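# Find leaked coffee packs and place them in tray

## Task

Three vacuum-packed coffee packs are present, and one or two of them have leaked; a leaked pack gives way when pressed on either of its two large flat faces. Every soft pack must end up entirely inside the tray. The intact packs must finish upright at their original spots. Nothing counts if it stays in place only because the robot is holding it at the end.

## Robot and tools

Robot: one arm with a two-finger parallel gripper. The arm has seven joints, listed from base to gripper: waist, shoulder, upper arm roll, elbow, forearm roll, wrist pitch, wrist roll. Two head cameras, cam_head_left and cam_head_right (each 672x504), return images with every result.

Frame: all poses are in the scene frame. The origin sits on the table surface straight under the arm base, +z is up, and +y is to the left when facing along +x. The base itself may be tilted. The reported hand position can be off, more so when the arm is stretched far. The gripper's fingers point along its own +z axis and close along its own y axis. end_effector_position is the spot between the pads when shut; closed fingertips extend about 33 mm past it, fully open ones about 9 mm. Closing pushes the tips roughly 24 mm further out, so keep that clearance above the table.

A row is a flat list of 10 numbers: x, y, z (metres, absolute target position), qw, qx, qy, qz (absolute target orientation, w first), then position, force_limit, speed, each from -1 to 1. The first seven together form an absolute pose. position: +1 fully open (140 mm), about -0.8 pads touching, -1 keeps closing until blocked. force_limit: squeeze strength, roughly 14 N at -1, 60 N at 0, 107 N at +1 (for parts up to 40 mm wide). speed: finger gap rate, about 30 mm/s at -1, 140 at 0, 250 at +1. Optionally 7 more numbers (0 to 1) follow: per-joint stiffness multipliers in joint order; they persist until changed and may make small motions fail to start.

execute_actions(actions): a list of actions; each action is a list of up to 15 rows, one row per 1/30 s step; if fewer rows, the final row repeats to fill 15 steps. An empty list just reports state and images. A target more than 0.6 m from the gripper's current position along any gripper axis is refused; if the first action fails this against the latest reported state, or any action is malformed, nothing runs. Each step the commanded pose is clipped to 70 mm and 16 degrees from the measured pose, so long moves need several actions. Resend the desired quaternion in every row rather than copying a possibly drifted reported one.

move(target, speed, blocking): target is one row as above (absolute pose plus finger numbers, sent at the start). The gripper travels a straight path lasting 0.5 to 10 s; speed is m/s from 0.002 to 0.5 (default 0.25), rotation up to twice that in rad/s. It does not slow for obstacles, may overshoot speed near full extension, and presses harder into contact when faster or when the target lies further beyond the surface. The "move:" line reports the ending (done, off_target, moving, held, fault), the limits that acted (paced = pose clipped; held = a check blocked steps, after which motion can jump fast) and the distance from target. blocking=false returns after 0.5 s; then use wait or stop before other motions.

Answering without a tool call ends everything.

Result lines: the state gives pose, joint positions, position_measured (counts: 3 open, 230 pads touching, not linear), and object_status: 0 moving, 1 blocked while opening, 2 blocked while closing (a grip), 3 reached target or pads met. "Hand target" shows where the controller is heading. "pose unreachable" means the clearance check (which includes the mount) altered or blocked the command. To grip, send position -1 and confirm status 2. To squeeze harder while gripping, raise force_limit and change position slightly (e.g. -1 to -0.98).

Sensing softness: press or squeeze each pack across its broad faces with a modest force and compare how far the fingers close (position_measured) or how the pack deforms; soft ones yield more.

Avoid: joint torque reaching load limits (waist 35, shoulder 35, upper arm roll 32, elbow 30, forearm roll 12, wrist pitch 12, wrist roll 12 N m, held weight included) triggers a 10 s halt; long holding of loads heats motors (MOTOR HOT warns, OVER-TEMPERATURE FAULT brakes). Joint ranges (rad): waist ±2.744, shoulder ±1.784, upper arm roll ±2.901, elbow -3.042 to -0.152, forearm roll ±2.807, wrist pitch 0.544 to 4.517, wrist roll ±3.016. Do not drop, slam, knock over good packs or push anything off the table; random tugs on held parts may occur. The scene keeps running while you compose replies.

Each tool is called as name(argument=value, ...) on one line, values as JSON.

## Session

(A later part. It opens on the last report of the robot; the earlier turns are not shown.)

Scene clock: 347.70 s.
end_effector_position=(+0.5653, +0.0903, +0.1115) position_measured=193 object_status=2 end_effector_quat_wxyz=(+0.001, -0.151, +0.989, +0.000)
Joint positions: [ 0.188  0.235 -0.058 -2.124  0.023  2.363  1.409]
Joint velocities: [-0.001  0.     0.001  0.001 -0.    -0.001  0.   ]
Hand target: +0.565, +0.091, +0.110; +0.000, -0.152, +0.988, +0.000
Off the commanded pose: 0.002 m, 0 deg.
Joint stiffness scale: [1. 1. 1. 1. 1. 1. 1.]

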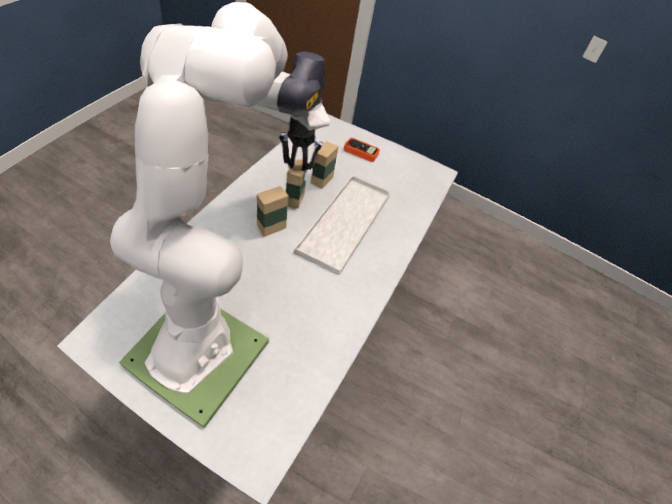

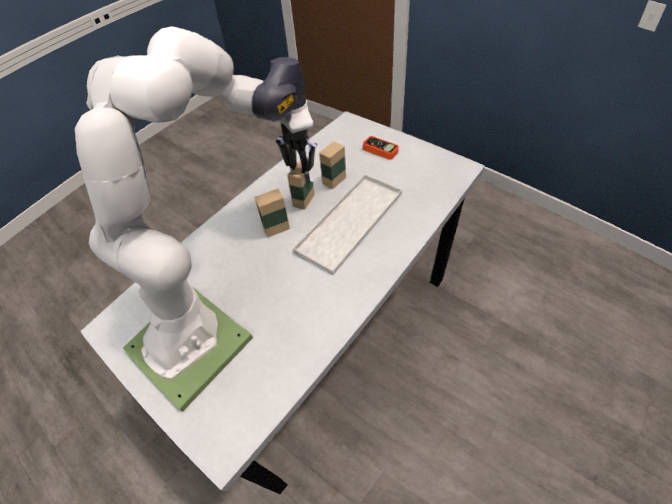

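move(target=[0.565, 0.091, 0.165, 0, -0.152, 0.988, 0, -0.98, 0.2, -0.6], speed=0.15)

move(target=[0.47, -0.105, 0.165, 0, 0, 1, 0, -0.98, 0.2, -0.6], speed=0.2)

zoom_image(camera="cam_head_left", region=[250, 110, 410, 290])

zoom_image(camera="cam_head_right", region=[250, 110, 410, 290])

Scene clock: 356.23 s.
end_effector_position=(+0.5638, +0.0902, +0.1624) position_measured=193 object_status=2 end_effector_quat_wxyz=(-0.001, -0.153, +0.988, +0.000)
Joint positions: [ 0.188  0.155 -0.058 -2.086  0.014  2.242  1.41 ]
Joint velocities: [ 0.     0.     0.001  0.     0.002 -0.012  0.   ]
Hand target: +0.565, +0.090, +0.165; +0.000, -0.152, +0.988, -0.001
Off the commanded pose: 0.003 m, 0 deg.
Joint stiffness scale: [1. 1. 1. 1. 1. 1. 1.]
move: done

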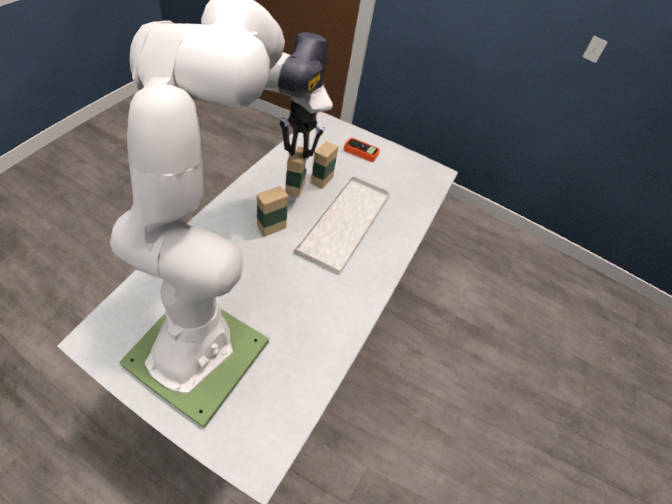

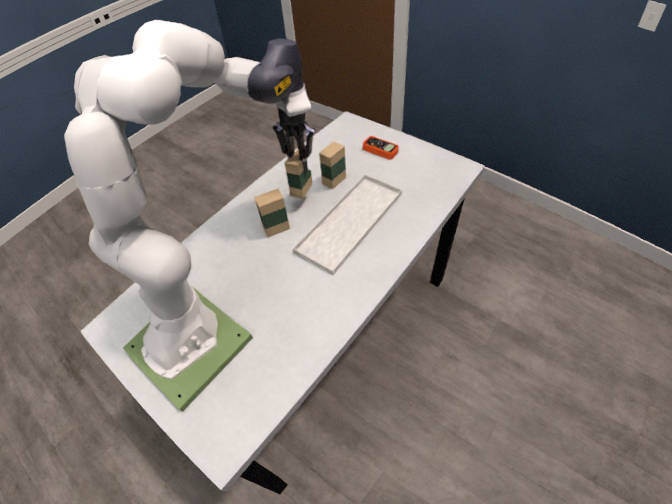

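Scene clock: 357.70 s.
end_effector_position=(+0.4710, -0.1058, +0.1617) position_measured=193 object_status=2 end_effector_quat_wxyz=(-0.005, +0.006, +1.000, -0.001)
Joint positions: [-0.004 -0.083 -0.241 -2.388 -0.029  2.3    1.383]
Joint velocities: [ 0.     0.    -0.    -0.004 -0.003  0.004 -0.015]
Hand target: +0.473, -0.107, +0.164; -0.001, -0.001, +1.000, -0.003
Off the commanded pose: 0.004 m, 1 deg.
Joint stiffness scale: [1. 1. 1. 1. 1. 1. 1.]
move: off_target

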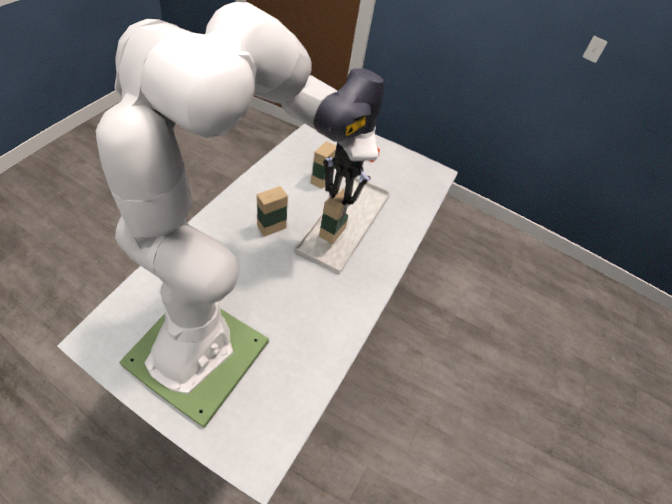

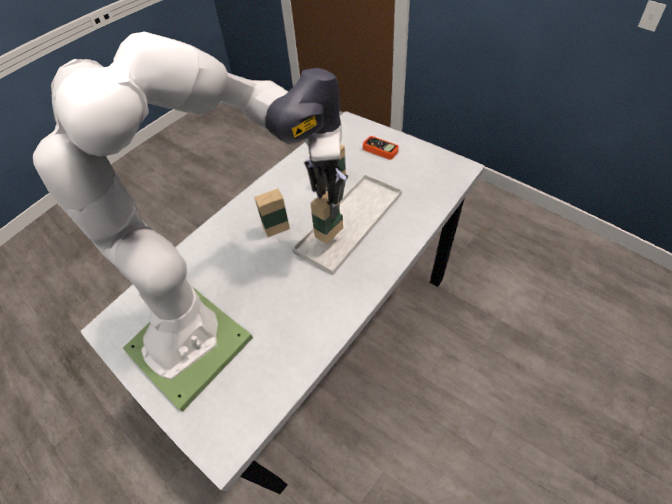

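Region (250, 110, 410, 290) of cam_head_left's 672x504 image, scaled by 2.800, with more detail than that image has.

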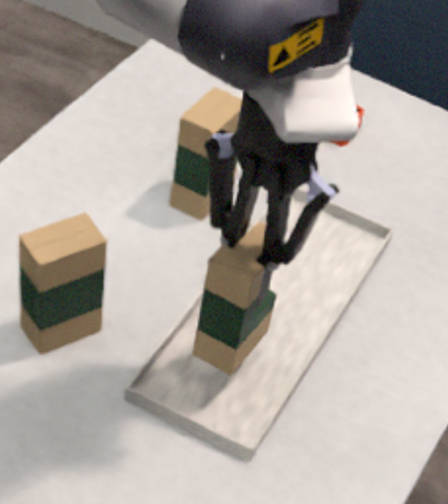

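Region (250, 110, 410, 290) of cam_head_right's 672x504 image, scaled by 2.800, with more detail than that image has.

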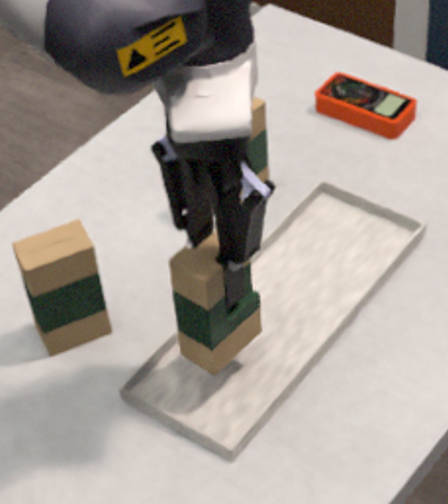

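move(target=[0.47, -0.105, 0.115, 0, 0, 1, 0, -0.98, 0.2, -0.6], speed=0.08)

zoom_image(camera="cam_head_left", region=[270, 150, 400, 290])

Scene clock: 368.87 s.
end_effector_position=(+0.4686, -0.1037, +0.1147) position_measured=193 object_status=2 end_effector_quat_wxyz=(-0.003, +0.002, +1.000, +0.000)
Joint positions: [-0.004 -0.004 -0.241 -2.44   0.002  2.432  1.354]
Joint velocities: [ 0.001  0.    -0.     0.001  0.001  0.012 -0.01 ]
Hand target: +0.470, -0.104, +0.115; -0.000, -0.000, +1.000, +0.001
Off the commanded pose: 0.002 m, 0 deg.
Joint stiffness scale: [1. 1. 1. 1. 1. 1. 1.]
move: done

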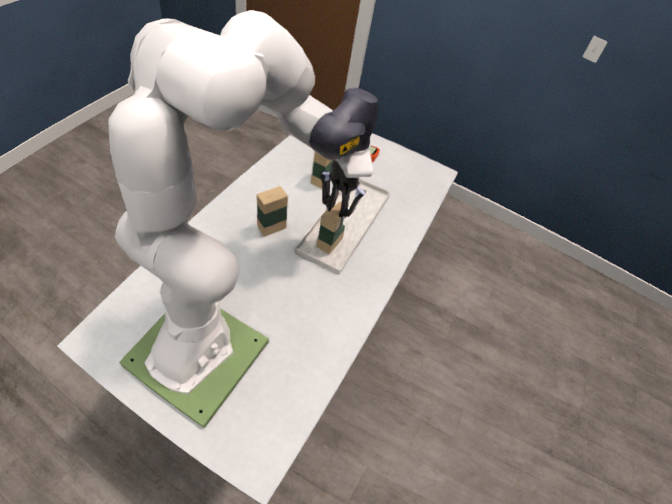

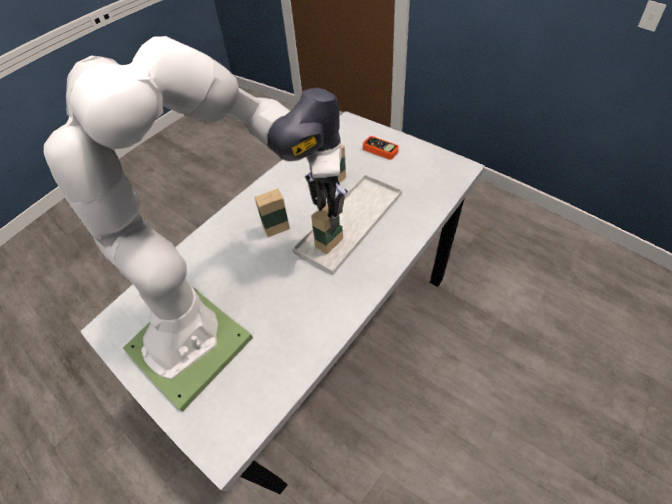

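Region (270, 150, 400, 290) of cam_head_left's 672x504 image, scaled by 3.600, with more detail than that image has; it fills the left 468 columns of this view, and the rest is white.

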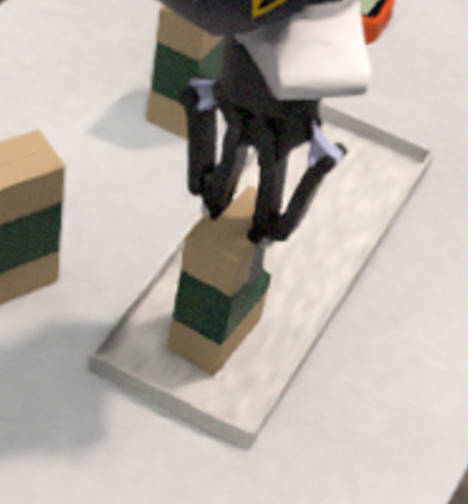

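execute_actions(actions=[[[0.47,-0.105,0.113,0,0,1,0,-0.98,0.2,-0.6],[0.47,-0.105,0.112,0,0,1,0,-0.98,0.2,-0.6],[0.47,-0.105,0.111,0,0,1,0,-0.98,0.2,-0.6],[0.47,-0.105,0.110,0,0,1,0,-0.98,0.2,-0.6],[0.47,-0.105,0.109,0,0,1,0,-0.98,0.2,-0.6]]])

Scene clock: 373.83 s.
end_effector_position=(+0.4716, -0.1044, +0.1131) position_measured=193 object_status=2 end_effector_quat_wxyz=(+0.002, +0.001, +1.000, -0.000)
Joint positions: [-0.004  0.001 -0.241 -2.441  0.004  2.448  1.35 ]
Joint velocities: [-0.     0.001  0.     0.001  0.     0.001 -0.   ]
Hand target: +0.470, -0.105, +0.109; -0.000, -0.000, +1.000, +0.000
Off the commanded pose: 0.004 m, 0 deg.
Joint stiffness scale: [1. 1. 1. 1. 1. 1. 1.]

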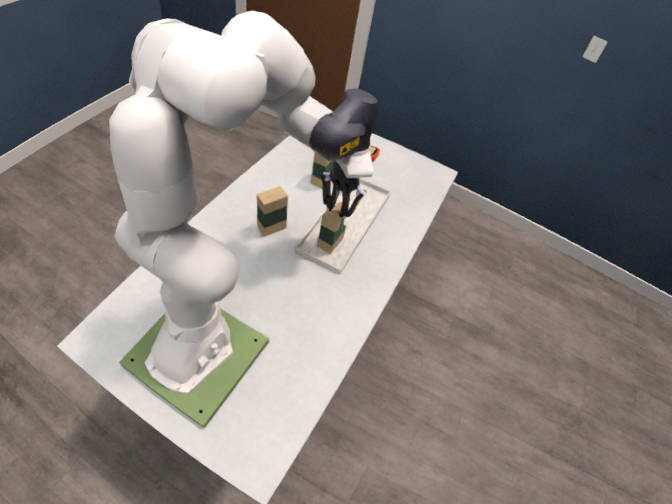

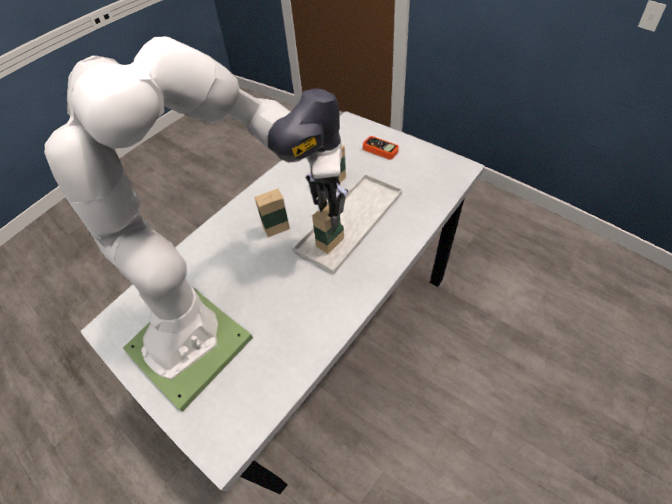

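Contact seems made (z stopped at 0.113). Release and lift.

execute_actions(actions=[[[0.47,-0.105,0.113,0,0,1,0,0.2,-1,0.3]]])

move(target=[0.47, -0.105, 0.20, 0, 0, 1, 0, 0.2, -1, 0.3], speed=0.25)

move(target=[0.69, 0.06, 0.20, 0, 0.035, 0.999, 0, 0.2, -1, 0.3], speed=0.3)

zoom_image(camera="cam_head_left", region=[260, 90, 390, 240])

zoom_image(camera="cam_head_right", region=[260, 90, 390, 240])

Scene clock: 385.60 s.
end_effector_position=(+0.4712, -0.1043, +0.1131) position_measured=104 object_status=0 end_effector_quat_wxyz=(+0.001, +0.001, +1.000, -0.000)
Joint positions: [-0.004  0.001 -0.241 -2.441  0.004  2.446  1.35 ]
Joint velocities: [-0.    -0.001 -0.     0.     0.     0.     0.   ]
Hand target: +0.470, -0.105, +0.113; -0.000, +0.000, +1.000, -0.000
Off the commanded pose: 0.001 m, 0 deg.
Joint stiffness scale: [1. 1. 1. 1. 1. 1. 1.]

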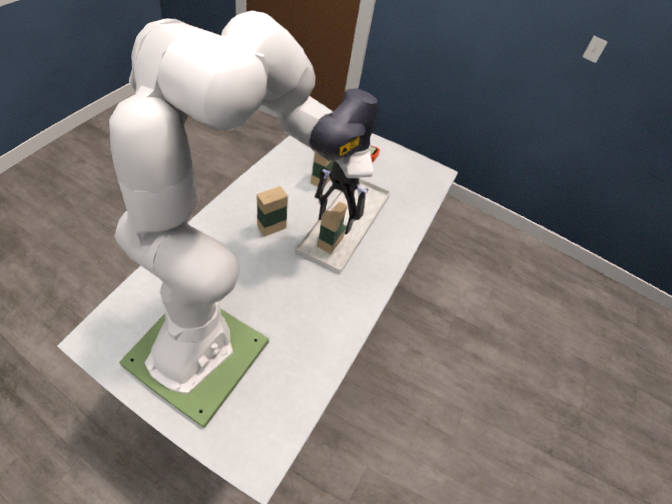

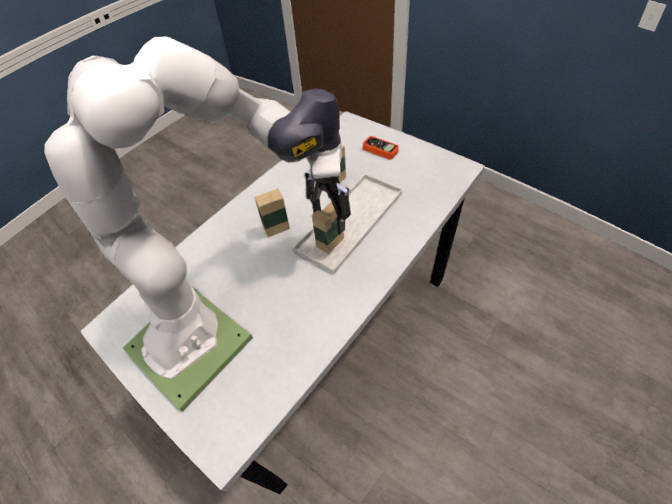

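Scene clock: 386.73 s.
end_effector_position=(+0.4701, -0.1065, +0.1993) position_measured=104 object_status=3 end_effector_quat_wxyz=(+0.001, -0.001, +1.000, -0.001)
Joint positions: [-0.005 -0.153 -0.241 -2.359 -0.043  2.216  1.377]
Joint velocities: [ 0.    -0.001 -0.    -0.     0.001 -0.009  0.004]
Hand target: +0.470, -0.106, +0.200; +0.000, +0.001, +1.000, -0.002
Off the commanded pose: 0.002 m, 0 deg.
Joint stiffness scale: [1. 1. 1. 1. 1. 1. 1.]
move: done

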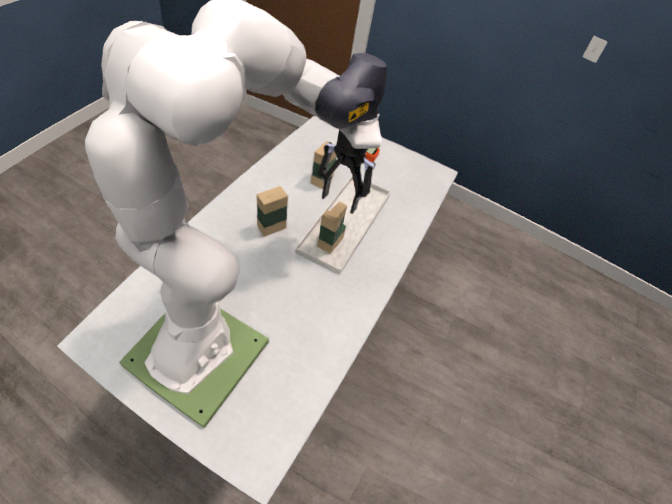

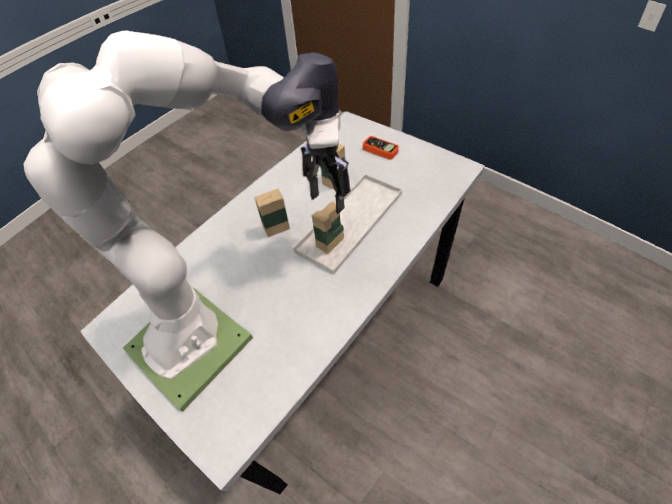

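Scene clock: 388.50 s.
end_effector_position=(+0.6890, +0.0627, +0.2032) position_measured=104 object_status=3 end_effector_quat_wxyz=(+0.002, +0.030, +1.000, +0.003)
Joint positions: [ 0.173  0.471 -0.138 -1.518  0.077  1.992  1.675]
Joint velocities: [-0.001  0.002 -0.    -0.     0.    -0.009  0.025]
Hand target: +0.688, +0.063, +0.202; +0.001, +0.037, +0.999, +0.004
Off the commanded pose: 0.004 m, 1 deg.
Joint stiffness scale: [1. 1. 1. 1. 1. 1. 1.]
move: off_target

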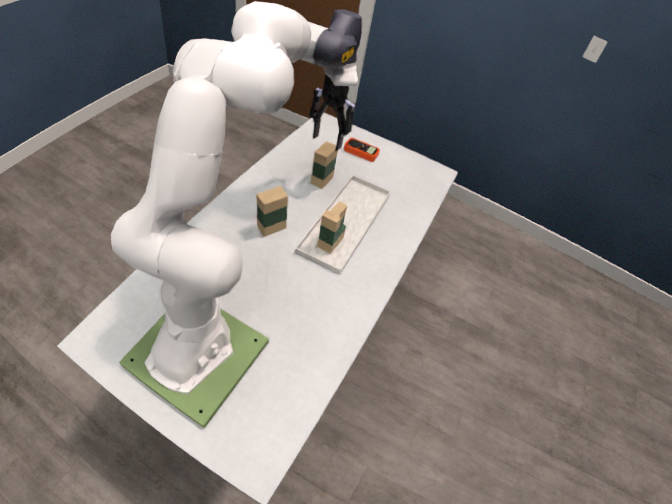

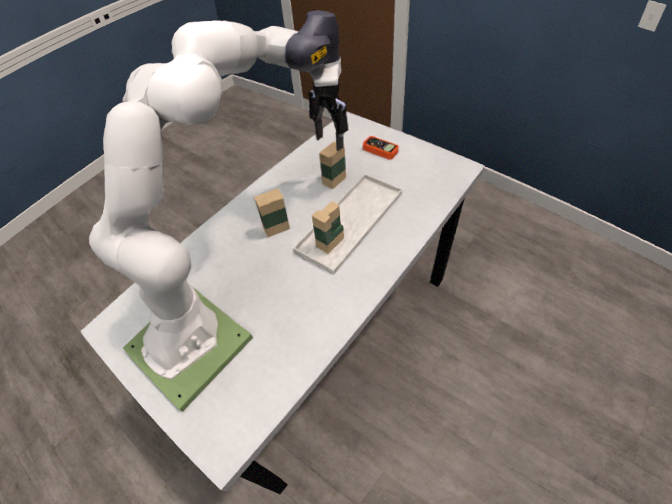

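Region (260, 90, 390, 240) of cam_head_left's 672x504 image, scaled by 3.360, with more detail than that image has; it fills the left 437 columns of this view, and the rest is white.

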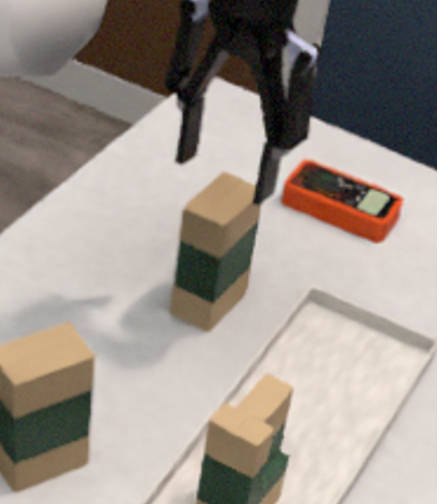

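Region (260, 90, 390, 240) of cam_head_right's 672x504 image, scaled by 3.360, with more detail than that image has; it fills the left 437 columns of this view, and the rest is white.

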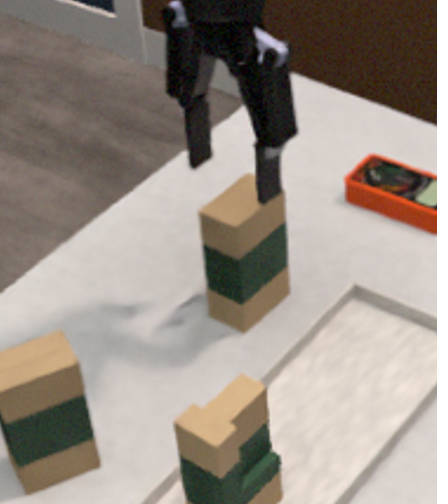

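move(target=[0.696, 0.061, 0.112, 0, 0.035, 0.999, 0, 0.2, -1, 0.3], speed=0.15)

zoom_image(camera="cam_head_left", region=[280, 110, 380, 210])

zoom_image(camera="cam_head_right", region=[280, 110, 380, 210])

Scene clock: 407.70 s.
end_effector_position=(+0.6949, +0.0605, +0.1114) position_measured=104 object_status=3 end_effector_quat_wxyz=(-0.002, +0.037, +0.999, -0.001)
Joint positions: [ 0.171  0.592 -0.134 -1.564  0.09   2.148  1.681]
Joint velocities: [ 0.001  0.001 -0.     0.001 -0.     0.009 -0.001]
Hand target: +0.697, +0.062, +0.112; -0.000, +0.034, +0.999, +0.001
Off the commanded pose: 0.001 m, 0 deg.
Joint stiffness scale: [1. 1. 1. 1. 1. 1. 1.]
move: done

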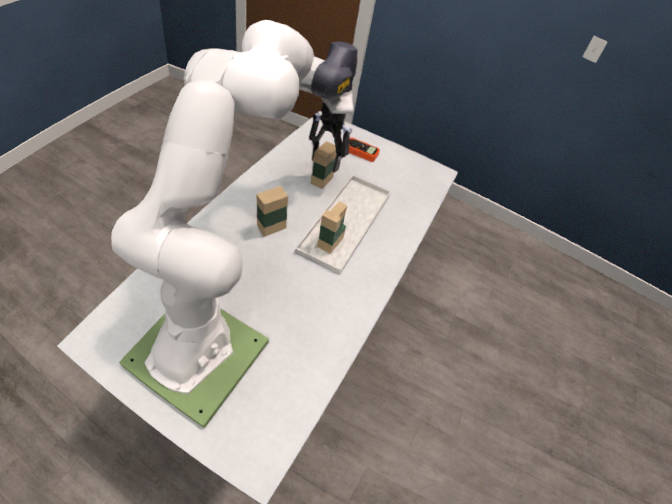

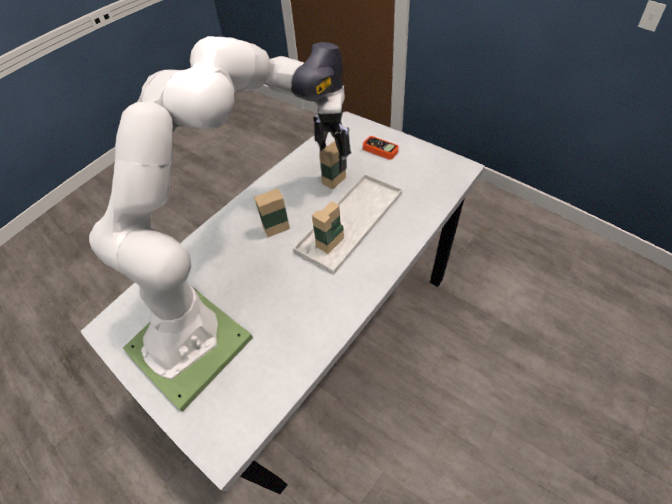

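Region (280, 110, 380, 210) of cam_head_left's 672x504 image, scaled by 5.040, with more detail than that image has.

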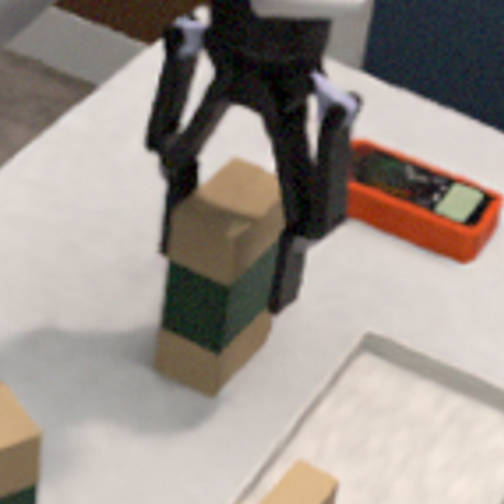

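Region (280, 110, 380, 210) of cam_head_right's 672x504 image, scaled by 5.040, with more detail than that image has.

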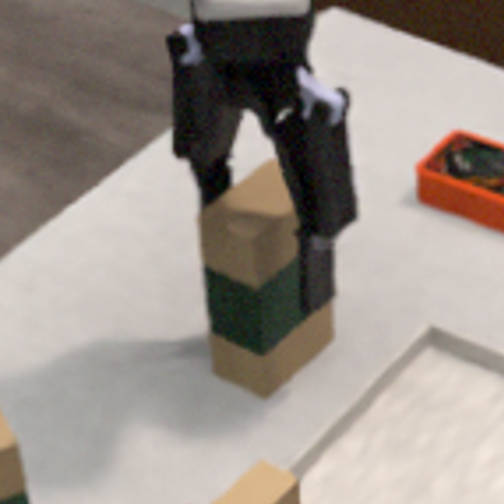

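execute_actions(actions=[[[0.696,0.062,0.112,0,0.035,0.999,0,-1,-1,-0.6]],[[0.696,0.062,0.112,0,0.035,0.999,0,-1,-1,-0.6]],[[0.696,0.062,0.112,0,0.035,0.999,0,-1,-1,-0.6]]])

zoom_image(camera="cam_head_left", region=[280, 110, 380, 210])

zoom_image(camera="cam_head_right", region=[280, 110, 380, 210])

Scene clock: 427.07 s.
end_effector_position=(+0.6961, +0.0609, +0.1119) position_measured=159 object_status=2 end_effector_quat_wxyz=(-0.000, +0.037, +0.999, -0.001)
Joint positions: [ 0.171  0.592 -0.134 -1.564  0.09   2.152  1.68 ]
Joint velocities: [ 0.001  0.001 -0.    -0.    -0.    -0.    -0.   ]
Hand target: +0.696, +0.062, +0.112; -0.000, +0.035, +0.999, -0.000
Off the commanded pose: 0.001 m, 0 deg.
Joint stiffness scale: [1. 1. 1. 1. 1. 1. 1.]

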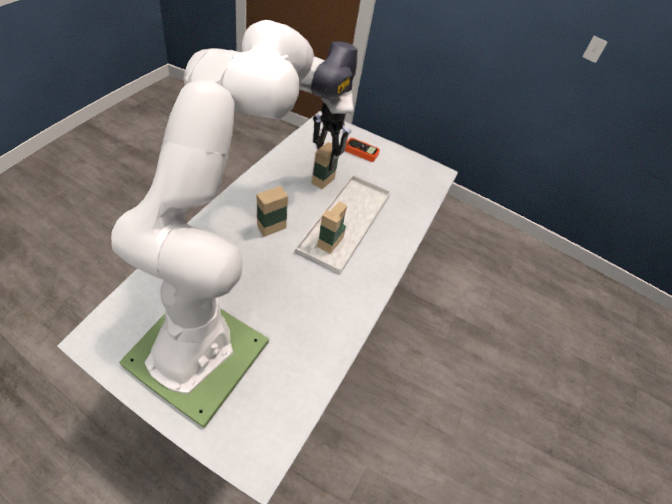

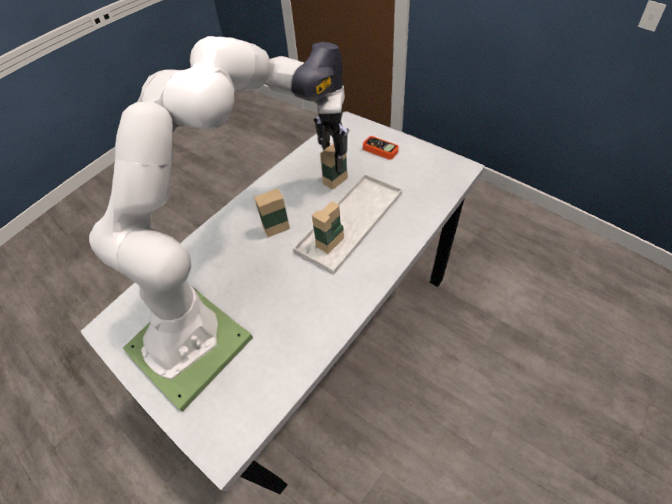

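Region (280, 110, 380, 210) of cam_head_left's 672x504 image, scaled by 5.040, with more detail than that image has.

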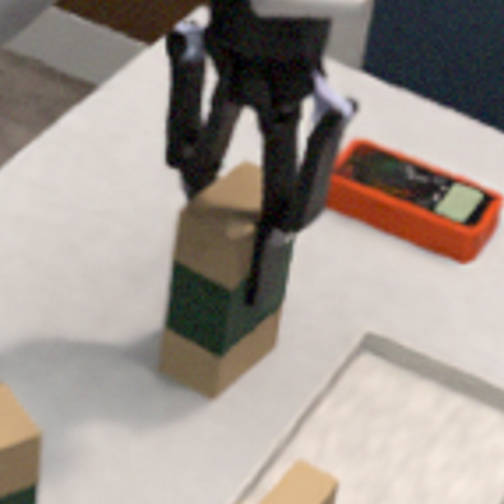

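Region (280, 110, 380, 210) of cam_head_right's 672x504 image, scaled by 5.040, with more detail than that image has.

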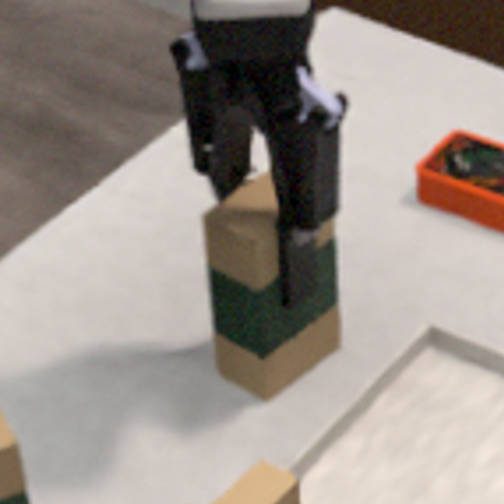

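execute_actions(actions=[[[0.696,0.062,0.112,0,0.035,0.999,0,-0.98,1,-0.6]],[[0.696,0.063,0.112,0,0.035,0.999,0,-0.98,1,-0.6],[0.696,0.064,0.112,0,0.035,0.999,0,-0.98,1,-0.6],[0.696,0.065,0.112,0,0.035,0.999,0,-0.98,1,-0.6],[0.696,0.066,0.112,0,0.035,0.999,0,-0.98,1,-0.6],[0.696,0.067,0.112,0,0.035,0.999,0,-0.98,1,-0.6]]])

zoom_image(camera="cam_head_left", region=[280, 110, 380, 210])

zoom_image(camera="cam_head_right", region=[280, 110, 380, 210])

Scene clock: 442.17 s.
end_effector_position=(+0.6958, +0.0638, +0.1121) position_measured=166 object_status=2 end_effector_quat_wxyz=(-0.000, +0.035, +0.999, -0.001)
Joint positions: [ 0.175  0.591 -0.134 -1.565  0.09   2.152  1.68 ]
Joint velocities: [ 0.    -0.     0.    -0.001  0.    -0.     0.001]
Hand target: +0.696, +0.067, +0.112; +0.000, +0.035, +0.999, +0.000
Off the commanded pose: 0.003 m, 0 deg.
Joint stiffness scale: [1. 1. 1. 1. 1. 1. 1.]

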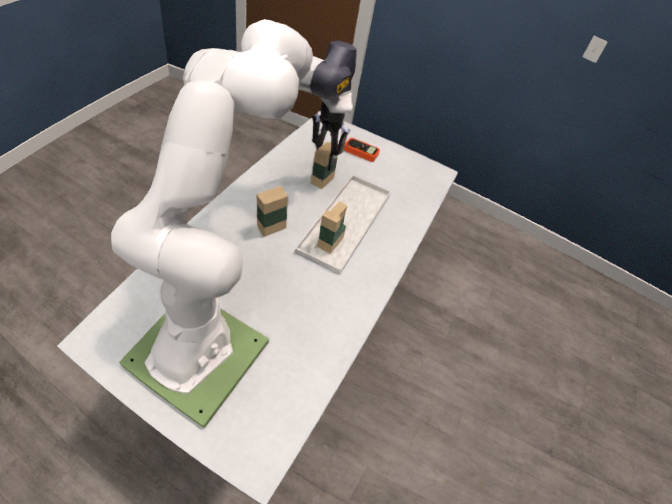

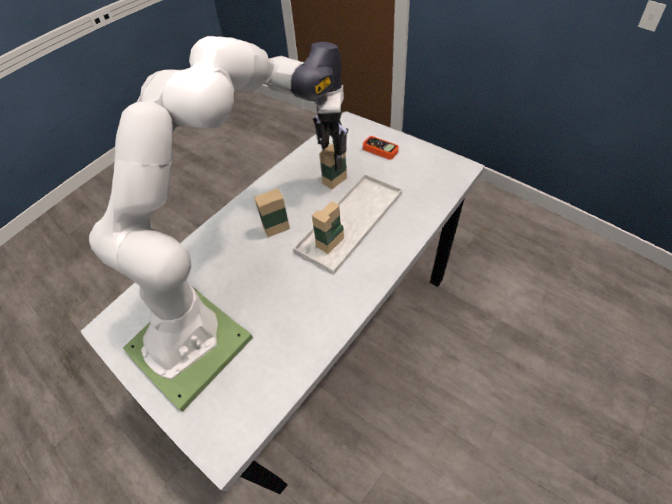

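Region (280, 110, 380, 210) of cam_head_left's 672x504 image, scaled by 5.040, with more detail than that image has.

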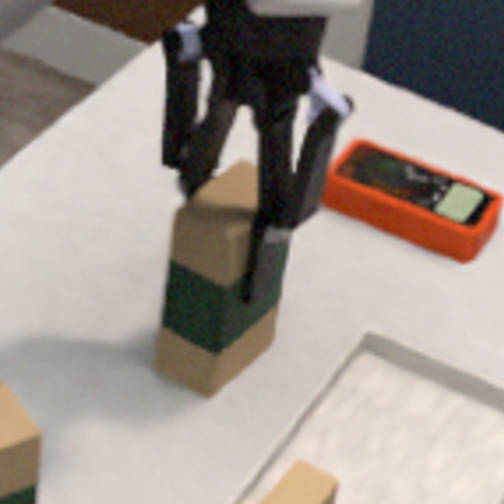

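Region (280, 110, 380, 210) of cam_head_right's 672x504 image, scaled by 5.040, with more detail than that image has.

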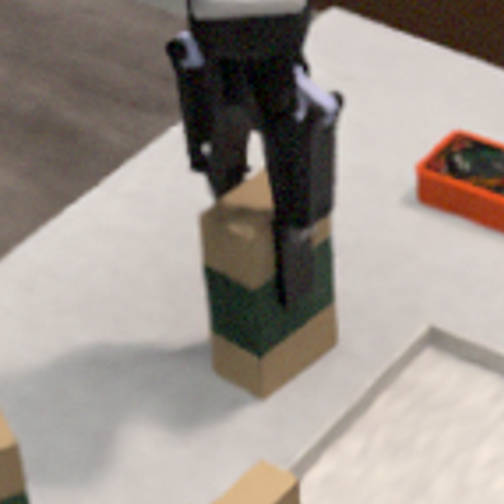

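execute_actions(actions=[[[0.696,0.066,0.112,0,0.035,0.999,0,0.3,-1,0.3]]])

move(target=[0.69, 0.065, 0.21, 0, 0.035, 0.999, 0, 0.3, -1, 0.3], speed=0.25)

zoom_image(camera="cam_head_left", region=[240, 120, 400, 280])

zoom_image(camera="cam_head_right", region=[240, 120, 420, 280])

Scene clock: 449.67 s.
end_effector_position=(+0.6958, +0.0639, +0.1120) position_measured=91 object_status=3 end_effector_quat_wxyz=(-0.000, +0.035, +0.999, -0.001)
Joint positions: [ 0.175  0.591 -0.134 -1.565  0.09   2.152  1.68 ]
Joint velocities: [ 0.002  0.001 -0.     0.001  0.    -0.001 -0.   ]
Hand target: +0.696, +0.066, +0.112; +0.000, +0.035, +0.999, +0.000
Off the commanded pose: 0.002 m, 0 deg.
Joint stiffness scale: [1. 1. 1. 1. 1. 1. 1.]

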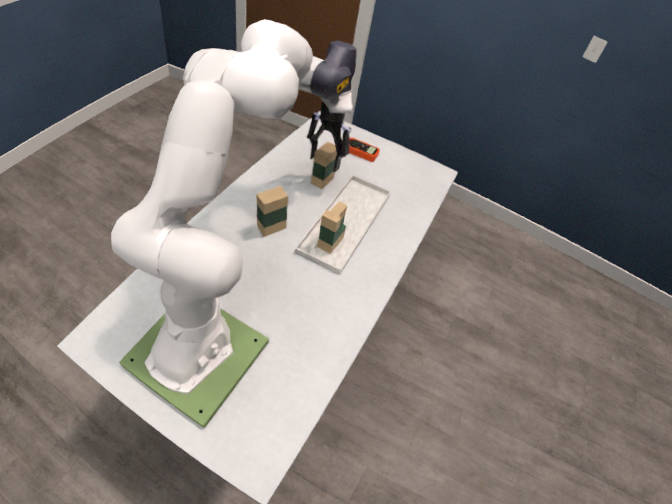

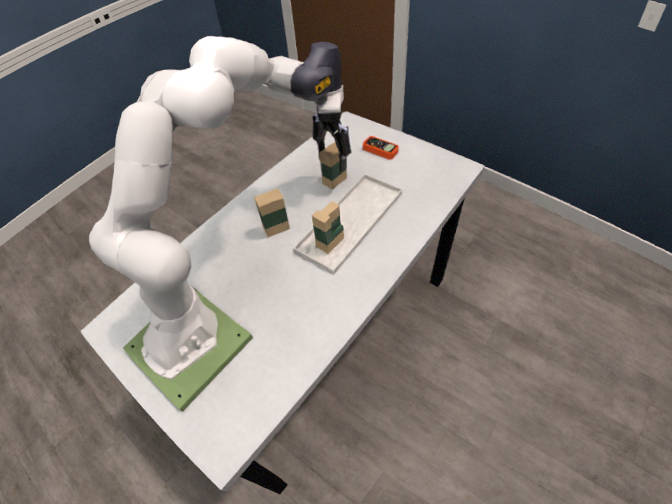

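Scene clock: 450.77 s.
end_effector_position=(+0.6911, +0.0652, +0.2117) position_measured=91 object_status=3 end_effector_quat_wxyz=(+0.003, +0.033, +0.999, +0.001)
Joint positions: [ 0.178  0.472 -0.139 -1.494  0.072  1.97   1.688]
Joint velocities: [-0.001  0.     0.    -0.001  0.    -0.01   0.002]
Hand target: +0.689, +0.064, +0.210; +0.000, +0.036, +0.999, -0.001
Off the commanded pose: 0.002 m, 0 deg.
Joint stiffness scale: [1. 1. 1. 1. 1. 1. 1.]
move: done

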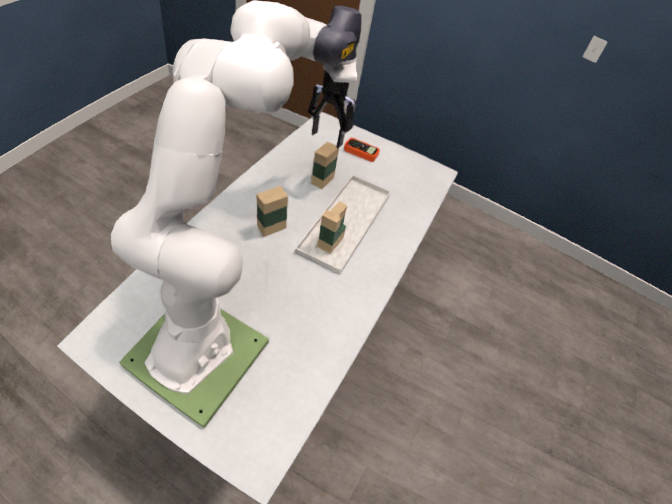

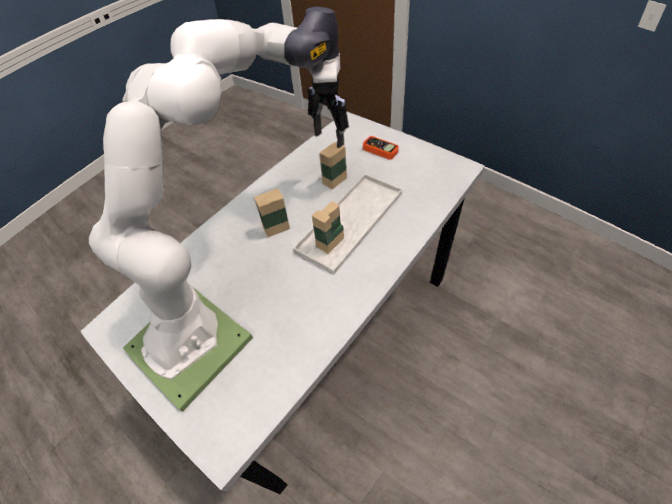

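Region (240, 120, 400, 280) of cam_head_left's 672x504 image, scaled by 3.150, with more detail than that image has.

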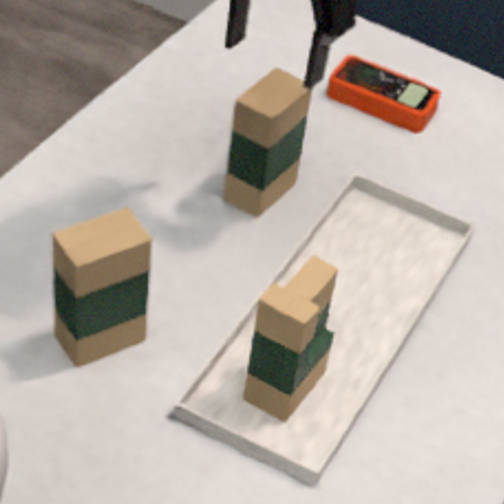

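Region (240, 120, 420, 280) of cam_head_right's 672x504 image, scaled by 2.800, with more detail than that image has.

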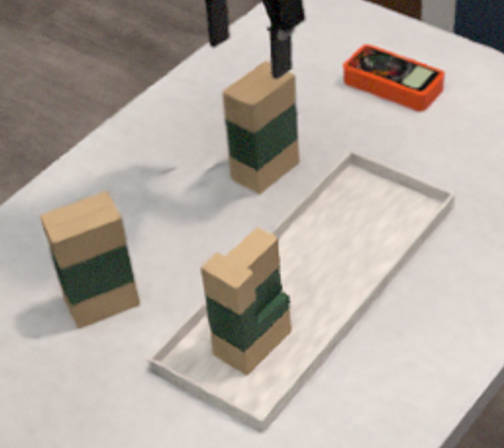

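finished_scene(scene=1)

The scene is finished: the task was done.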